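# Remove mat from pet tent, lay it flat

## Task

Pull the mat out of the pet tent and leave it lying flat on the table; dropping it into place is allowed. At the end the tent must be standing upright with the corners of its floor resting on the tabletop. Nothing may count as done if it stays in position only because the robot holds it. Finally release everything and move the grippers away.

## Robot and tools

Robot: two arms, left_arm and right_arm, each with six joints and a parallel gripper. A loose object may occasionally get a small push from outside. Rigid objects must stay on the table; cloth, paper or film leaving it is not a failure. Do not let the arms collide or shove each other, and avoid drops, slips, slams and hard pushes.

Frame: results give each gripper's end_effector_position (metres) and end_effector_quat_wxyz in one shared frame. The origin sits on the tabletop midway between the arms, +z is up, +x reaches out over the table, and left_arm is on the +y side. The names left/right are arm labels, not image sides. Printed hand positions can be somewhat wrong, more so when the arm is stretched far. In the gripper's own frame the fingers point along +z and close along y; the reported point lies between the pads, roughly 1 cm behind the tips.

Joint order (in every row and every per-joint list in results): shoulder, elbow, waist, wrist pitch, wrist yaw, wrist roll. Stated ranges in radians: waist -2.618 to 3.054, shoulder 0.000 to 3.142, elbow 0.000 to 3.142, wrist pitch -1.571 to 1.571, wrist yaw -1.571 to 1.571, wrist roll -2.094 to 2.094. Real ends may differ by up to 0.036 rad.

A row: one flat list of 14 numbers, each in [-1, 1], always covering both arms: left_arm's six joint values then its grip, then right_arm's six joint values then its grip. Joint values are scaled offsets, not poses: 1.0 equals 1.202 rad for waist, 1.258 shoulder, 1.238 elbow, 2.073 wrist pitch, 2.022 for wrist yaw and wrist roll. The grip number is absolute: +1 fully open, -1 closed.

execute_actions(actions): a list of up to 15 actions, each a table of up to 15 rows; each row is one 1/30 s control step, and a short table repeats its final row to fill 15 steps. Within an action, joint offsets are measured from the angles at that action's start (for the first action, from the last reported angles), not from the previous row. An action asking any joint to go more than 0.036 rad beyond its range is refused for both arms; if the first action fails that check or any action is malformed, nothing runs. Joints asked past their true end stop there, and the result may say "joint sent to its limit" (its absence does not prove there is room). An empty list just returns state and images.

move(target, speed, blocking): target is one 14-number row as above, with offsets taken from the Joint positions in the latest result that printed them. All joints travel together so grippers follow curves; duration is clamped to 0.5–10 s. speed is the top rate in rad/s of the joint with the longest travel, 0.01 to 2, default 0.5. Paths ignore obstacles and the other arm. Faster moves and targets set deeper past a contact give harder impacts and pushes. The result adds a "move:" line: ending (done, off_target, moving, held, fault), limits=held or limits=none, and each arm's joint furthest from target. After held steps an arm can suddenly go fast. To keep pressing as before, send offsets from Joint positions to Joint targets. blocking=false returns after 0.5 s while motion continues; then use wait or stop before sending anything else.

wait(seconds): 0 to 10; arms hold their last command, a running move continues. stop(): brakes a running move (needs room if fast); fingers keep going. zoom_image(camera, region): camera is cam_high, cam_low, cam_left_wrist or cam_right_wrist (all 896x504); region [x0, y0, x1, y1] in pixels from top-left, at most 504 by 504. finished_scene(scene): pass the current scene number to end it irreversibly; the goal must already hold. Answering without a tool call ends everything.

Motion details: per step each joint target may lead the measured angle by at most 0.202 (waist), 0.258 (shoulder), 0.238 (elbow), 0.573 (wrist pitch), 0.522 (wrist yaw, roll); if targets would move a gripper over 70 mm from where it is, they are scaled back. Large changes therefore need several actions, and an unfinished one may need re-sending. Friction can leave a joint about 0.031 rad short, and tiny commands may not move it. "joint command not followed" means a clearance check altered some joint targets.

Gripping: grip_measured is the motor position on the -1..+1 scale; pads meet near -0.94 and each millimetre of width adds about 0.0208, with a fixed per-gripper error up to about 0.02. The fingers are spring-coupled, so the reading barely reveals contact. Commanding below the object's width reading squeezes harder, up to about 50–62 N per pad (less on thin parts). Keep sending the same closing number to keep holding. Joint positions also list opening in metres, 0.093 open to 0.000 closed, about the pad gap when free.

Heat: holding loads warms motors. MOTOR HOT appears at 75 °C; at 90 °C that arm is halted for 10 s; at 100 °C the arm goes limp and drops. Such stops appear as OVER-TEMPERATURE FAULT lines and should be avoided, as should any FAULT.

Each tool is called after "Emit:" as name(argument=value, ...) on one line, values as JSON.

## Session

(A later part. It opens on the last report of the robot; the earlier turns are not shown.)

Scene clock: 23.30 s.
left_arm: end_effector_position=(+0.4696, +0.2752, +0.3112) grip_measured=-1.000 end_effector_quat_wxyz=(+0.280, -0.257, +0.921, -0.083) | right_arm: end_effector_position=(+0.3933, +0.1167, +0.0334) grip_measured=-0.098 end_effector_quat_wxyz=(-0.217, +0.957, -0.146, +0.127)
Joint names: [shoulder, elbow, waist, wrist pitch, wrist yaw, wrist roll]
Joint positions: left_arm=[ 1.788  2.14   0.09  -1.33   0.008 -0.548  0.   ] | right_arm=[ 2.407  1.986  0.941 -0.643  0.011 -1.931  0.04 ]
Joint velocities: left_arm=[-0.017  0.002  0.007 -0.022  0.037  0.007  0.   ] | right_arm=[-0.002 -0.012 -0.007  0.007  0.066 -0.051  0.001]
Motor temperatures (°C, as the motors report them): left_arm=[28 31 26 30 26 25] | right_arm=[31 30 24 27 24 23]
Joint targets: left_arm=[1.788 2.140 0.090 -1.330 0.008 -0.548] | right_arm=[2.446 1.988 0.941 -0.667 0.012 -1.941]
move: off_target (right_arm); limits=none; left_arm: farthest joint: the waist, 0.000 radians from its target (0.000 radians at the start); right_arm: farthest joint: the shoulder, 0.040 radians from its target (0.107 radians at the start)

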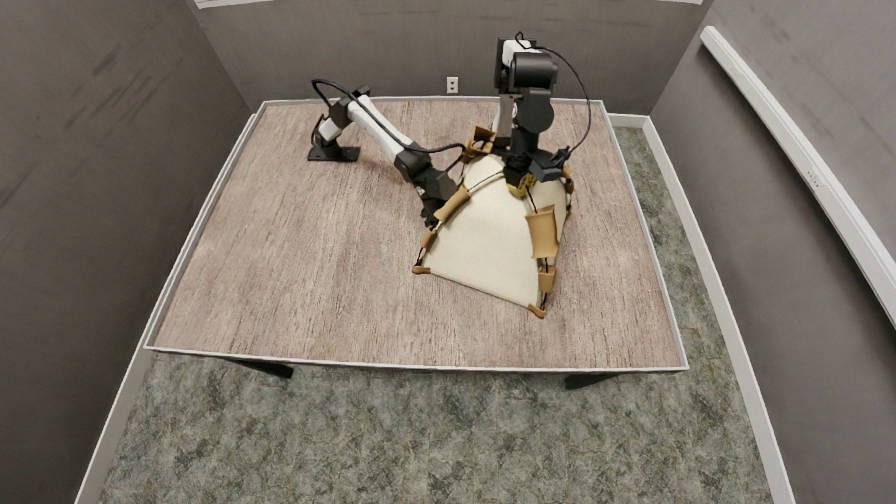

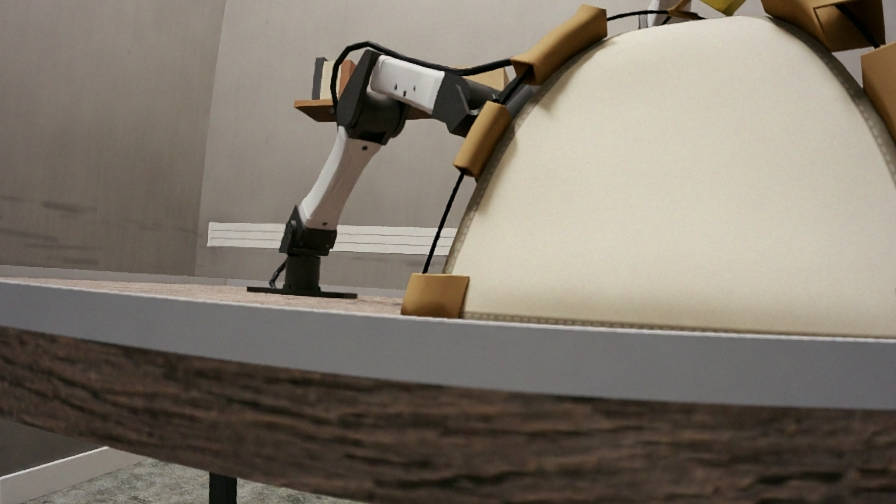

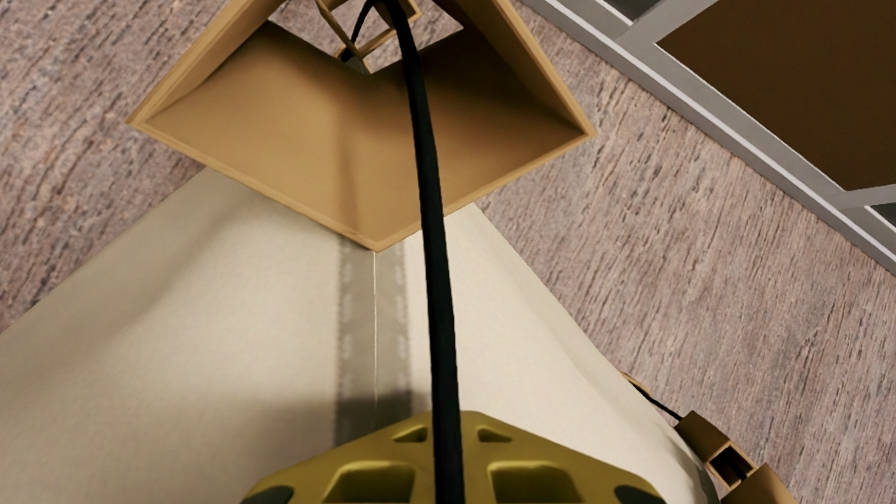

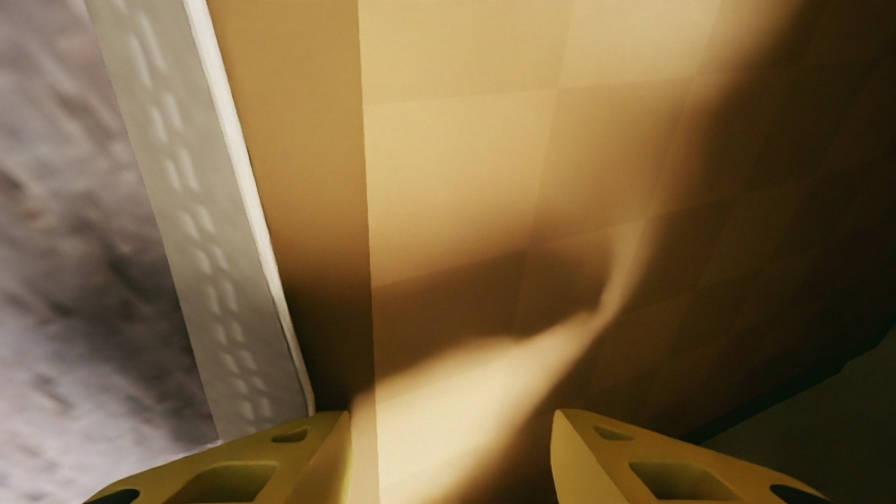

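Emit:
move(target=[0,0,0,0,0,0,-1,0.1,0.08,0,0,0,0,-0.3], speed=0.12)

Emit:
move(target=[0,0,0,0,0,0,-1,-0.04,0,0,-0.05,0,0,-0.3], speed=0.15)

Scene clock: 27.07 s.
left_arm: end_effector_position=(+0.4696, +0.2752, +0.3112) grip_measured=-1.000 end_effector_quat_wxyz=(+0.280, -0.257, +0.921, -0.083) | right_arm: end_effector_position=(+0.4061, +0.1332, +0.0278) grip_measured=-0.298 end_effector_quat_wxyz=(-0.231, +0.952, -0.145, +0.135)
Joint names: [shoulder, elbow, waist, wrist pitch, wrist yaw, wrist roll]
Joint positions: left_arm=[ 1.788  2.14   0.09  -1.33   0.008 -0.548  0.   ] | right_arm=[ 2.482  2.084  0.941 -0.631  0.011 -1.931  0.031]
Joint velocities: left_arm=[-0.002 -0.002 -0.007 -0.022  0.007  0.022  0.   ] | right_arm=[ 0.007  0.007 -0.012  0.022  0.037 -0.037 -0.   ]
Motor temperatures (°C, as the motors report them): left_arm=[28 32 26 30 26 25] | right_arm=[32 30 24 27 24 23]
Joint targets: left_arm=[1.788 2.140 0.090 -1.330 0.008 -0.548] | right_arm=[2.532 2.085 0.941 -0.642 0.011 -1.930]
move: off_target (right_arm); limits=none; left_arm: farthest joint: the waist, 0.000 radians from its target (0.000 radians at the start); right_arm: farthest joint: the shoulder, 0.051 radians from its target (0.126 radians at the start)

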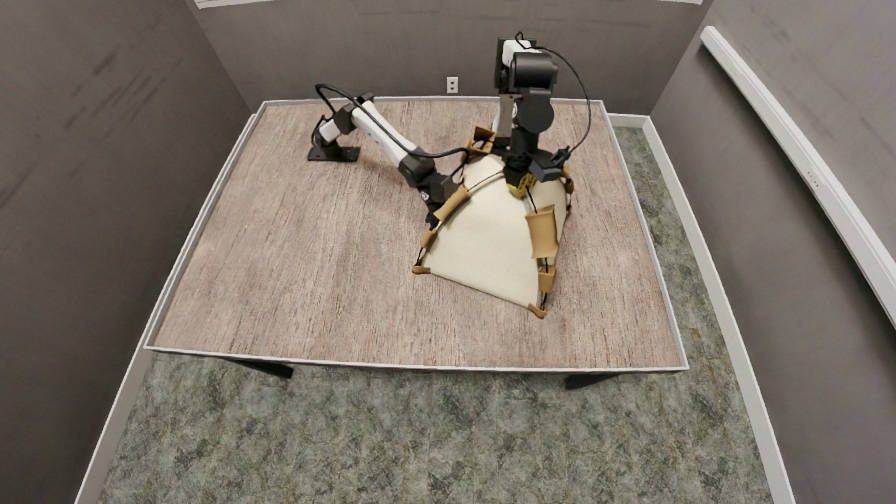

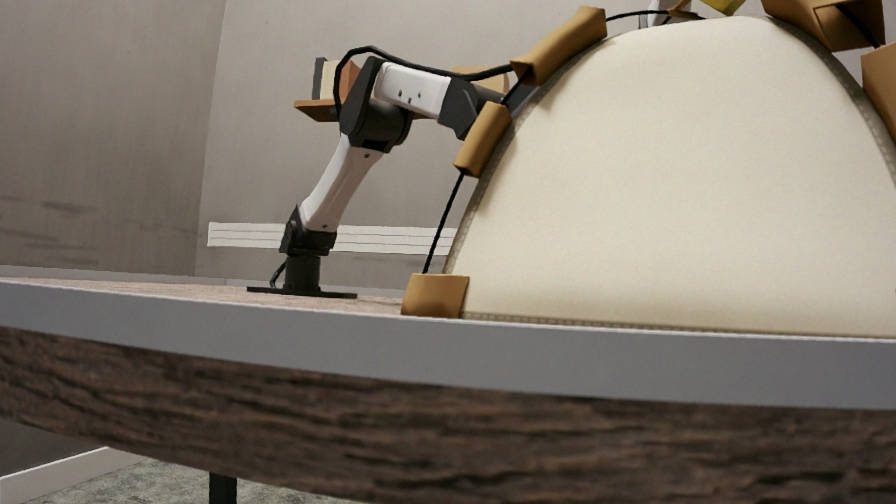

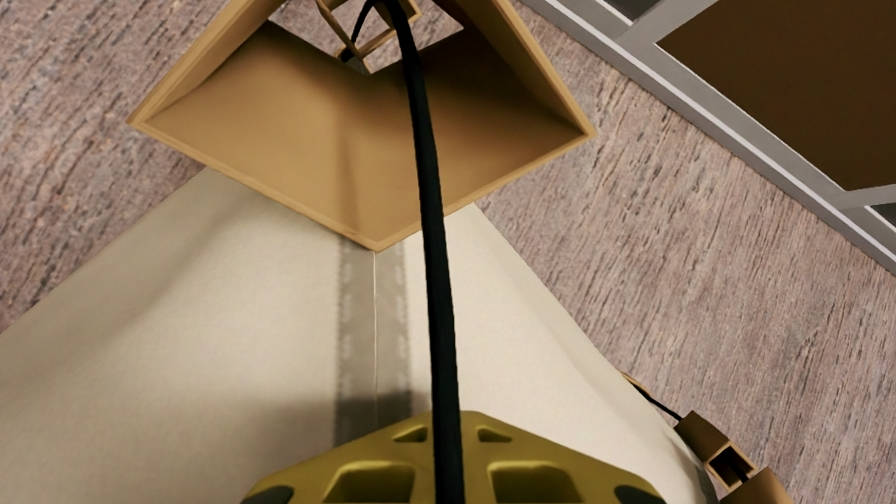

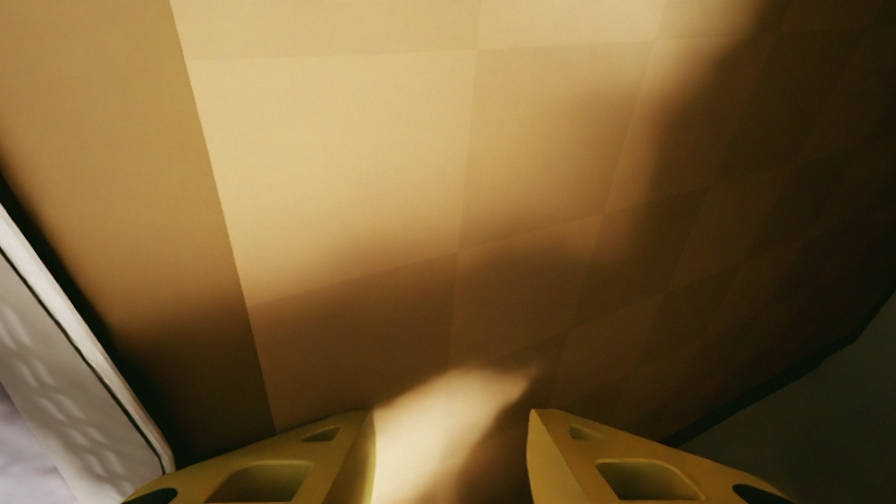

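Scene clock: 28.33 s.
left_arm: end_effector_position=(+0.4696, +0.2752, +0.3112) grip_measured=-1.000 end_effector_quat_wxyz=(+0.280, -0.257, +0.921, -0.083) | right_arm: end_effector_position=(+0.3975, +0.1222, +0.0446) grip_measured=-0.298 end_effector_quat_wxyz=(-0.215, +0.957, -0.146, +0.127)
Joint names: [shoulder, elbow, waist, wrist pitch, wrist yaw, wrist roll]
Joint positions: left_arm=[ 1.788  2.14   0.09  -1.33   0.008 -0.548  0.   ] | right_arm=[ 2.435  2.084  0.941 -0.714  0.011 -1.931  0.031]
Joint velocities: left_arm=[-0.017 -0.007  0.002 -0.066 -0.022  0.007  0.   ] | right_arm=[-0.012 -0.022 -0.017 -0.007 -0.037 -0.081 -0.001]
Motor temperatures (°C, as the motors report them): left_arm=[28 32 26 30 26 25] | right_arm=[33 30 24 27 24 23]
Joint targets: left_arm=[1.788 2.140 0.090 -1.330 0.008 -0.548] | right_arm=[2.432 2.084 0.941 -0.734 0.011 -1.931]
move: done; limits=none; left_arm: farthest joint: the waist, 0.000 radians from its target (0.000 radians at the start); right_arm: farthest joint: the wrist pitch, 0.020 radians from its target (0.104 radians at the start)

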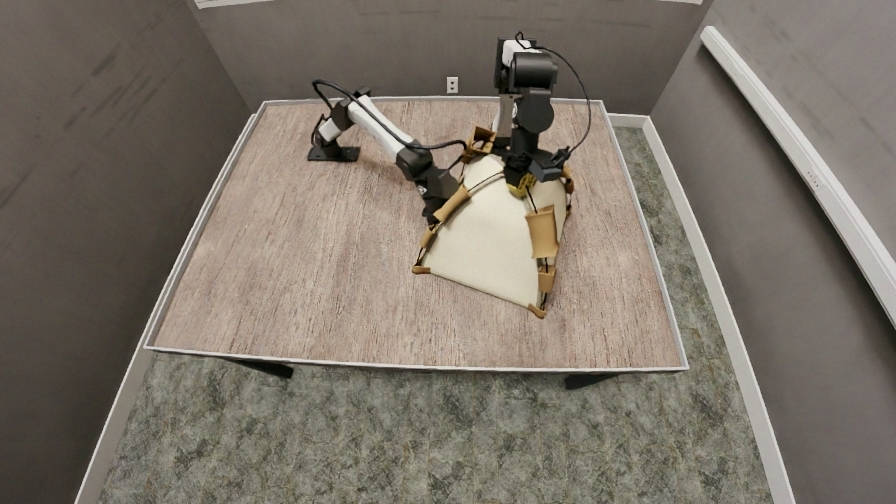

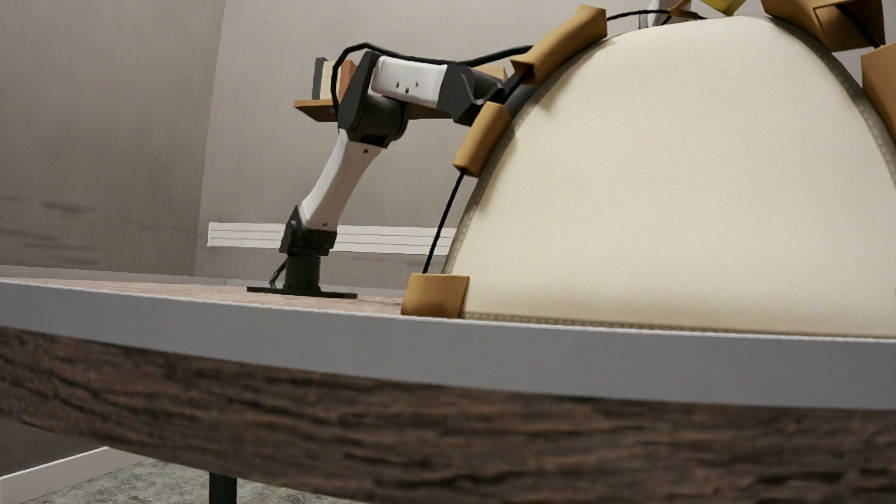

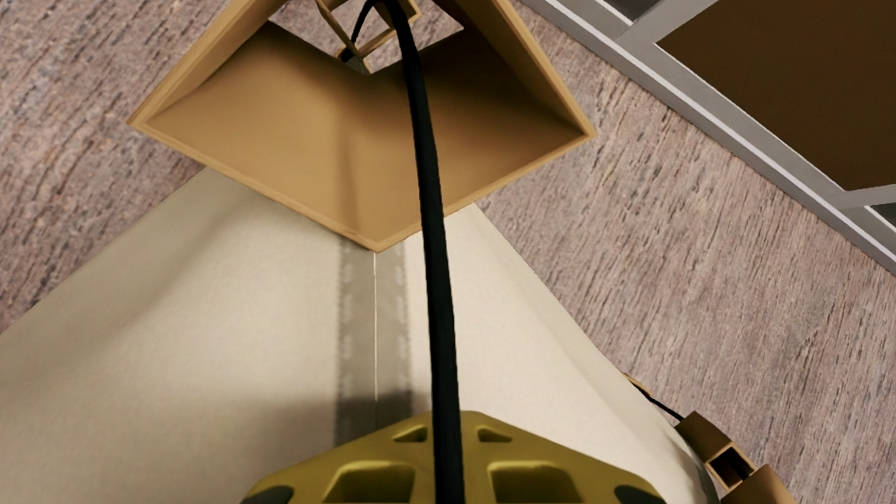

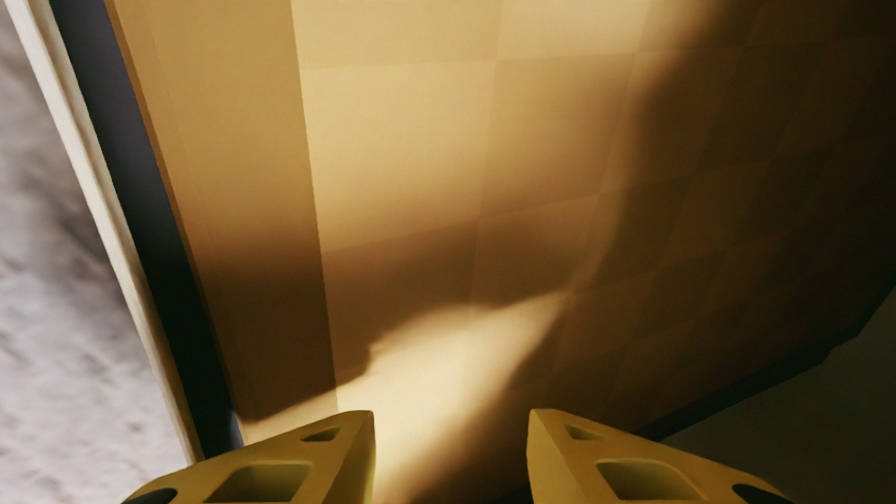

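Emit:
move(target=[0,0,0,0,0,0,-1,0,0,0,-0.055,0,0,-0.1], speed=0.15)

Scene clock: 31.13 s.
left_arm: end_effector_position=(+0.4696, +0.2752, +0.3112) grip_measured=-1.000 end_effector_quat_wxyz=(+0.280, -0.257, +0.921, -0.083) | right_arm: end_effector_position=(+0.3852, +0.1063, +0.0347) grip_measured=-0.102 end_effector_quat_wxyz=(-0.176, +0.968, -0.147, +0.105)
Joint names: [shoulder, elbow, waist, wrist pitch, wrist yaw, wrist roll]
Joint positions: left_arm=[ 1.788  2.14   0.09  -1.33   0.008 -0.548  0.   ] | right_arm=[ 2.435  2.084  0.941 -0.807  0.011 -1.931  0.04 ]
Joint velocities: left_arm=[ 0.007  0.002  0.012 -0.007 -0.037 -0.007  0.   ] | right_arm=[ 0.002 -0.002 -0.007 -0.022  0.007 -0.007 -0.   ]
Motor temperatures (°C, as the motors report them): left_arm=[29 32 26 30 26 25] | right_arm=[35 30 24 27 24 23]
Joint targets: left_arm=[1.788 2.140 0.090 -1.330 0.008 -0.548] | right_arm=[2.435 2.084 0.941 -0.828 0.011 -1.931]
move: off_target (right_arm); limits=none; left_arm: farthest joint: the waist, 0.000 radians from its target (0.000 radians at the start); right_arm: farthest joint: the wrist pitch, 0.021 radians from its target (0.113 radians at the start)

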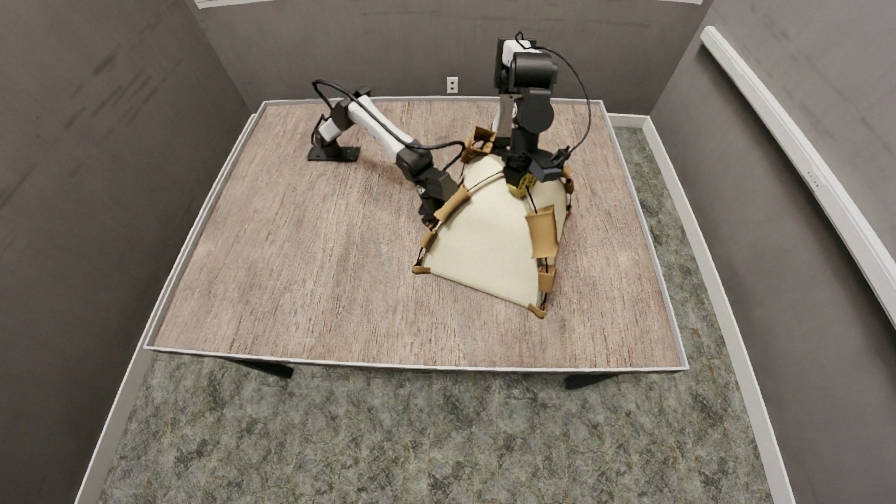

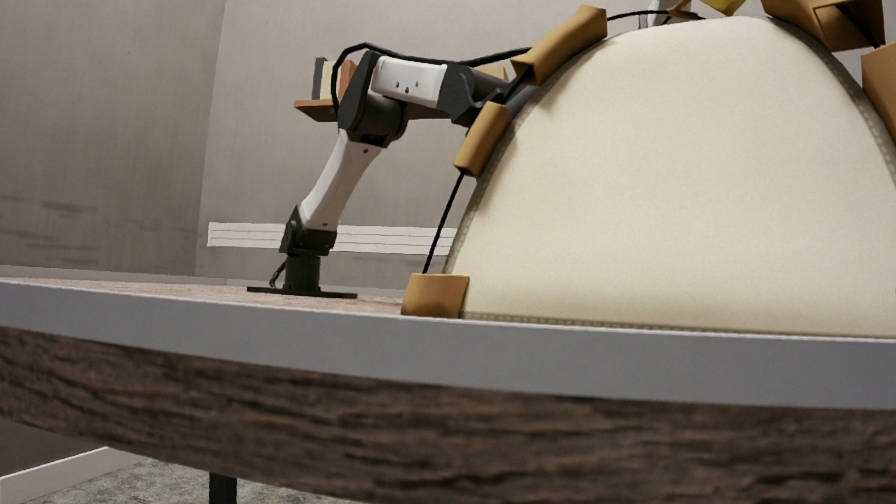

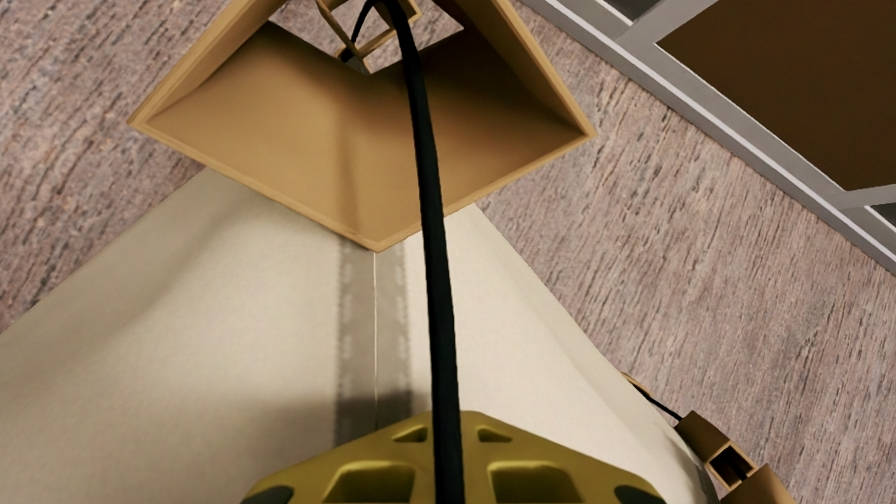

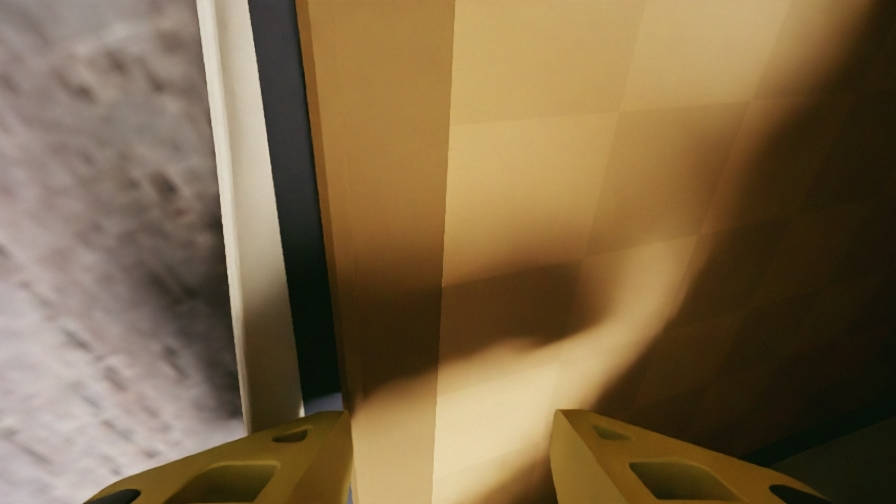

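Emit:
execute_actions(actions=[[[0,0,0,0,0,0,-1,0.03,0,0,-0.02,0,0,0]],[[0,0,0,0,0,0,-1,0.04,0,0,-0.015,0,0,0]],[[0,0,0,0,0,0,-1,0.045,0,0,-0.01,0,0,-0.15]]])

Scene clock: 34.37 s.
left_arm: end_effector_position=(+0.4696, +0.2752, +0.3112) grip_measured=-1.000 end_effector_quat_wxyz=(+0.280, -0.257, +0.921, -0.083) | right_arm: end_effector_position=(+0.3814, +0.1013, +0.0188) grip_measured=-0.148 end_effector_quat_wxyz=(-0.157, +0.972, -0.148, +0.094)
Joint names: [shoulder, elbow, waist, wrist pitch, wrist yaw, wrist roll]
Joint positions: left_arm=[ 1.788  2.14   0.09  -1.33   0.008 -0.548  0.   ] | right_arm=[ 2.462  2.086  0.941 -0.827  0.011 -1.931  0.038]
Joint velocities: left_arm=[ 0.002 -0.002 -0.012 -0.007  0.007 -0.022  0.   ] | right_arm=[-0.007 -0.002 -0.007 -0.007 -0.037 -0.037 -0.   ]
Motor temperatures (°C, as the motors report them): left_arm=[29 32 26 31 26 25] | right_arm=[36 31 24 27 24 23]
Joint targets: left_arm=[1.788 2.140 0.090 -1.330 0.008 -0.548] | right_arm=[2.515 2.084 0.941 -0.847 0.011 -1.931]

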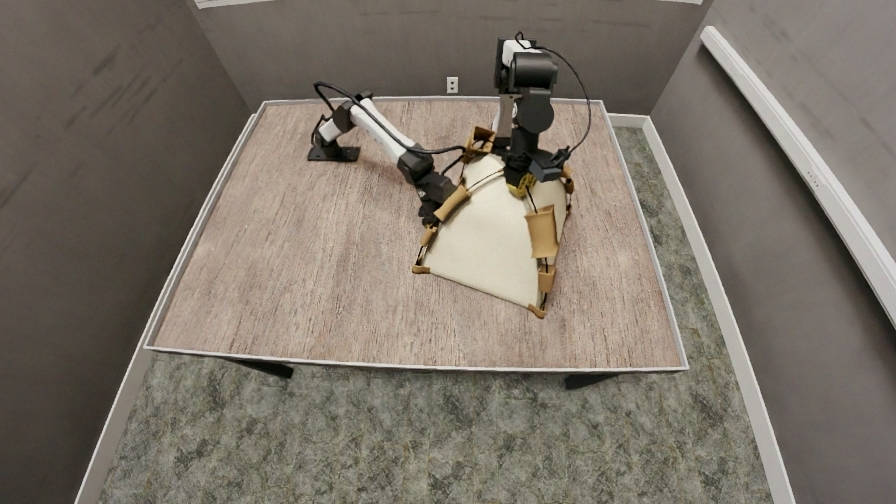

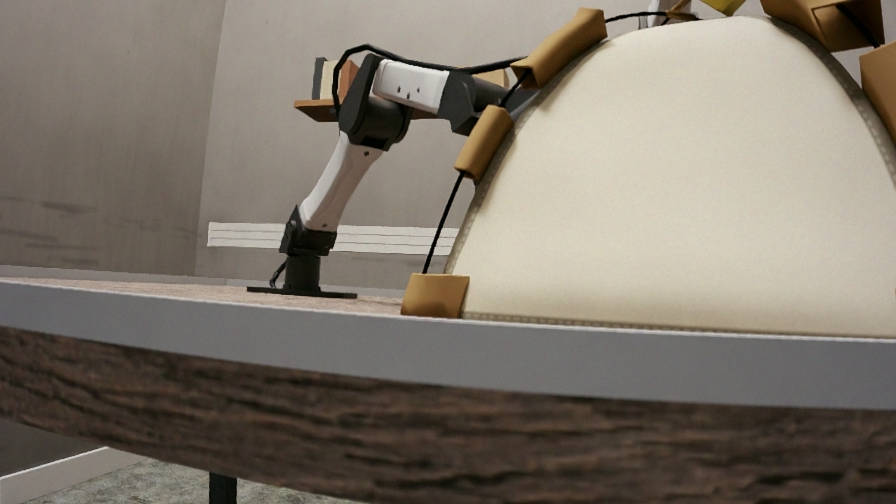

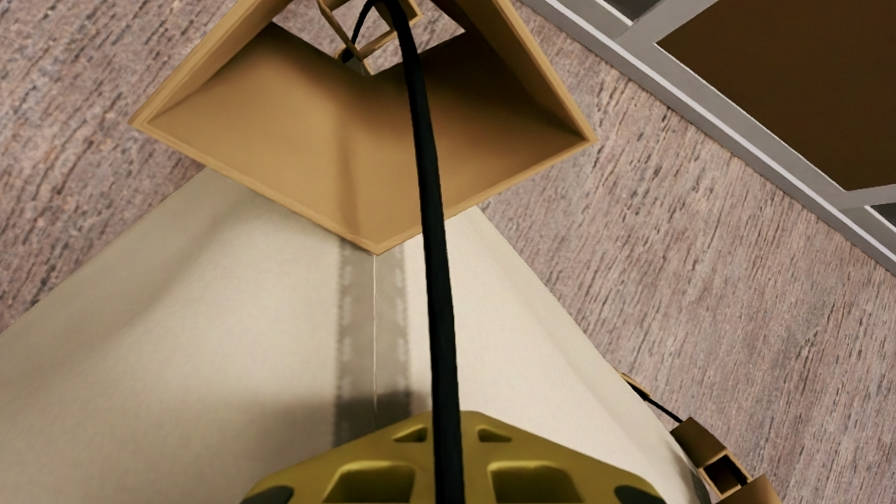

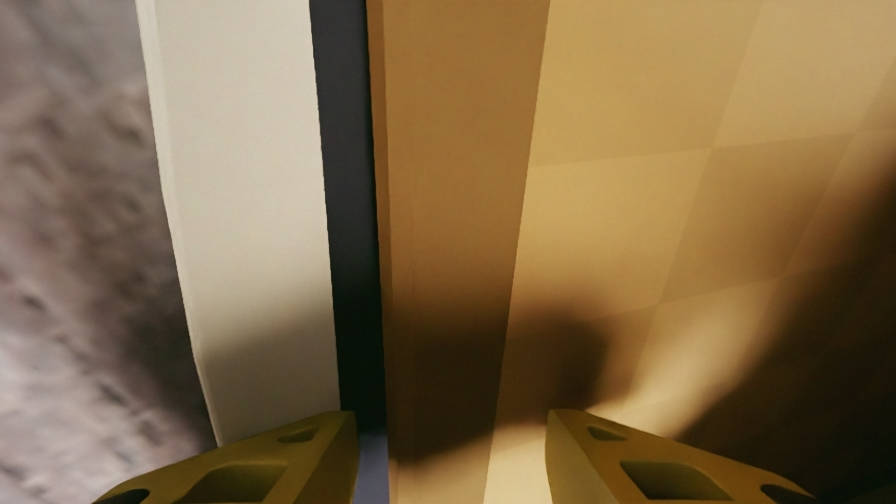

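Now outside the edge. Slide forward and close.

Emit:
execute_actions(actions=[[[0,0,0,0,0,0,-1,0.04,0,0,0.02,0,0,-0.2]],[[0,0,0,0,0,0,-1,0.04,0,0,0.015,0,0,-0.35]],[[0,0,0,0,0,0,-1,0.04,0,0,0.01,0,0,-0.55]],[[0,0,0,0,0,0,-1,0.04,0,0,0,0,0,-0.75]],[[0,0,0,0,0,0,-1,0.03,0,0,0,0,0,-1]]])

Emit:
move(target=[0,0,0,0,0,0,-1,-0.11,-0.05,0,0.04,0,0,-1], speed=0.15)

Scene clock: 41.40 s.
left_arm: end_effector_position=(+0.4696, +0.2759, +0.3112) grip_measured=-1.000 end_effector_quat_wxyz=(+0.281, -0.258, +0.921, -0.081) | right_arm: end_effector_position=(+0.3894, +0.1112, +0.0192) grip_measured=-0.983 end_effector_quat_wxyz=(-0.178, +0.967, -0.147, +0.106)
Joint names: [shoulder, elbow, waist, wrist pitch, wrist yaw, wrist roll]
Joint positions: left_arm=[ 1.788  2.14   0.09  -1.33   0.004 -0.549  0.   ] | right_arm=[ 2.474  2.091  0.941 -0.771  0.012 -1.931  0.   ]
Joint velocities: left_arm=[-0.007 -0.007 -0.002 -0.022 -0.037  0.037  0.   ] | right_arm=[ 0.002 -0.007  0.002  0.022 -0.051 -0.037  0.   ]
Motor temperatures (°C, as the motors report them): left_arm=[30 33 26 31 26 25] | right_arm=[37 31 24 27 24 23]
Joint targets: left_arm=[1.788 2.140 0.090 -1.330 0.007 -0.548] | right_arm=[2.513 2.085 0.941 -0.773 0.011 -1.931]

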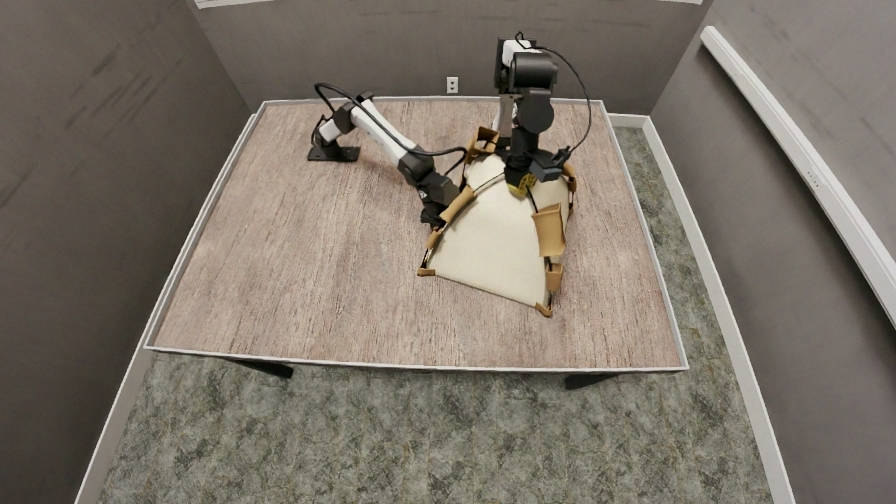

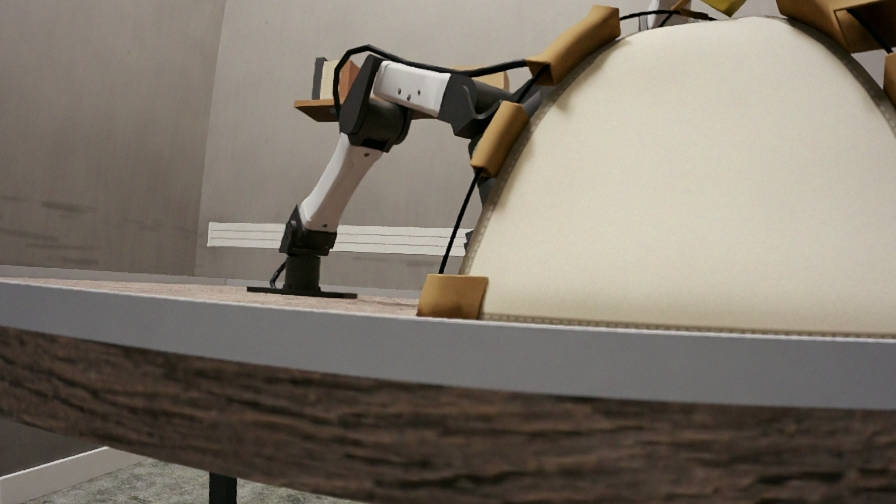

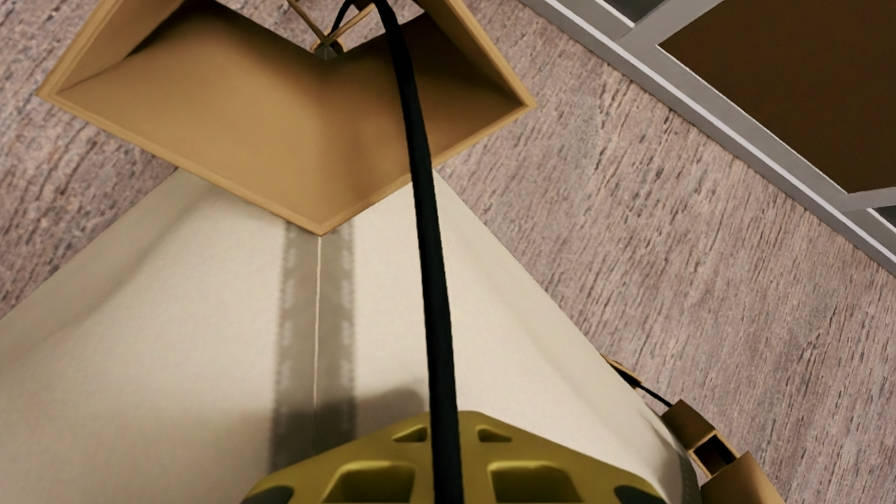

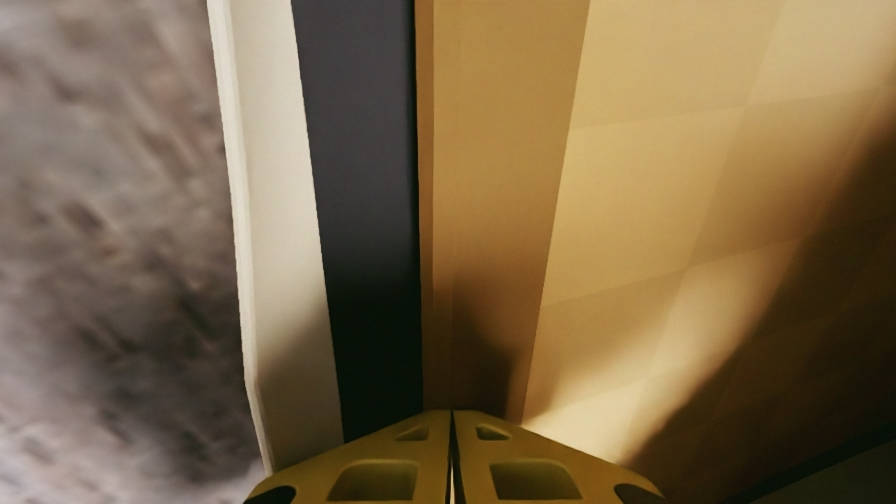

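Scene clock: 42.77 s.
left_arm: end_effector_position=(+0.4696, +0.2761, +0.3112) grip_measured=-1.000 end_effector_quat_wxyz=(+0.281, -0.258, +0.921, -0.080) | right_arm: end_effector_position=(+0.4000, +0.1248, +0.0934) grip_measured=-0.983 end_effector_quat_wxyz=(-0.256, +0.944, -0.145, +0.150)
Joint names: [shoulder, elbow, waist, wrist pitch, wrist yaw, wrist roll]
Joint positions: left_arm=[ 1.788  2.14   0.09  -1.33   0.002 -0.549  0.   ] | right_arm=[ 2.338  2.057  0.941 -0.688  0.012 -1.931  0.   ]
Joint velocities: left_arm=[ 0.012 -0.002 -0.007 -0.066 -0.007 -0.051  0.   ] | right_arm=[-0.007  0.012 -0.007 -0.007 -0.022 -0.007  0.   ]
Motor temperatures (°C, as the motors report them): left_arm=[30 33 26 31 26 25] | right_arm=[37 31 24 27 24 23]
Joint targets: left_arm=[1.788 2.140 0.090 -1.330 0.004 -0.549] | right_arm=[2.336 2.029 0.941 -0.688 0.012 -1.931]
move: off_target (right_arm); limits=none; left_arm: farthest joint: the wrist yaw, 0.002 radians from its target (0.000 radians at the start); right_arm: farthest joint: the elbow, 0.028 radians from its target (0.061 radians at the start)

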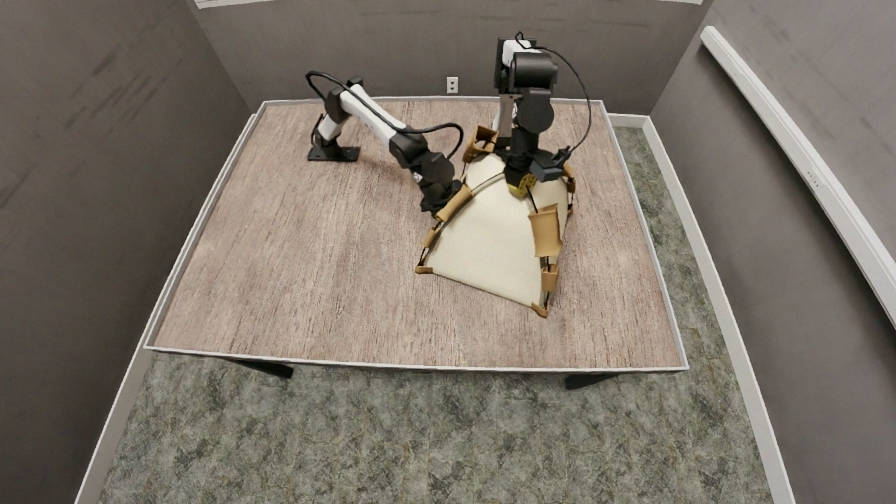

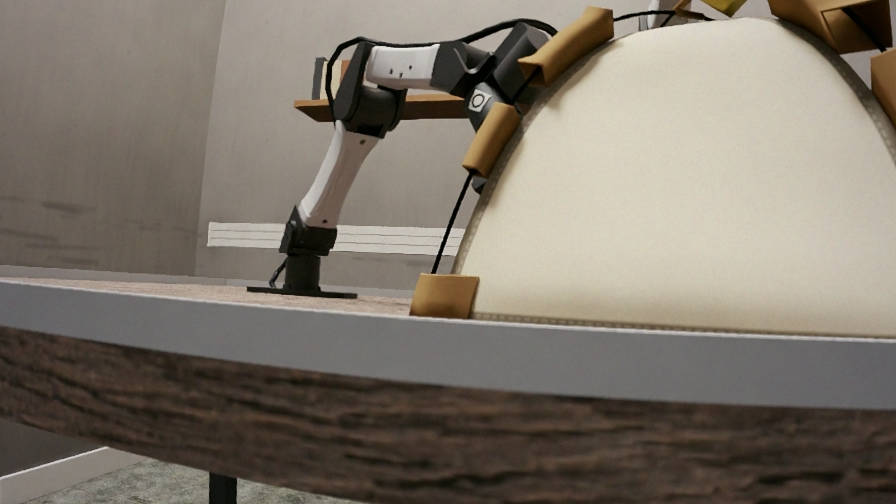

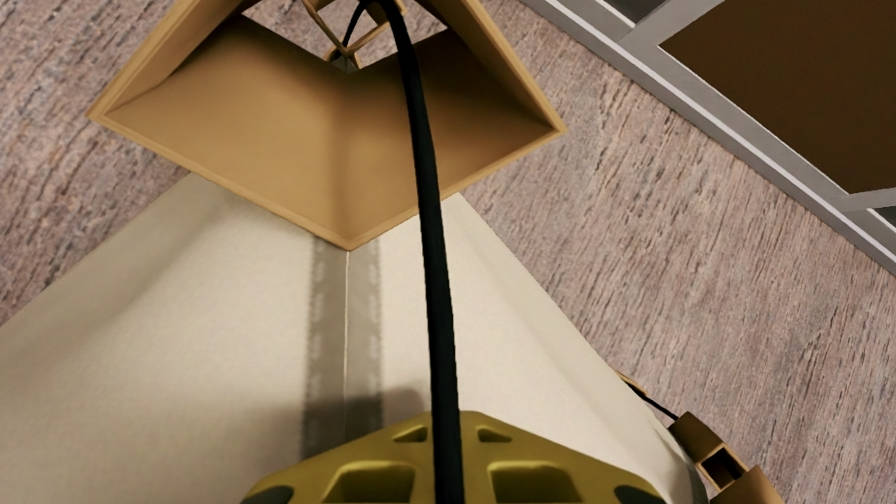

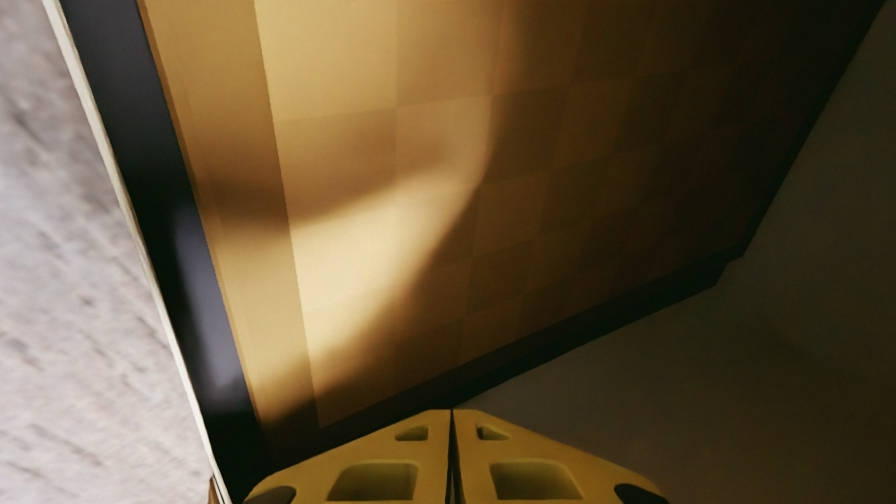

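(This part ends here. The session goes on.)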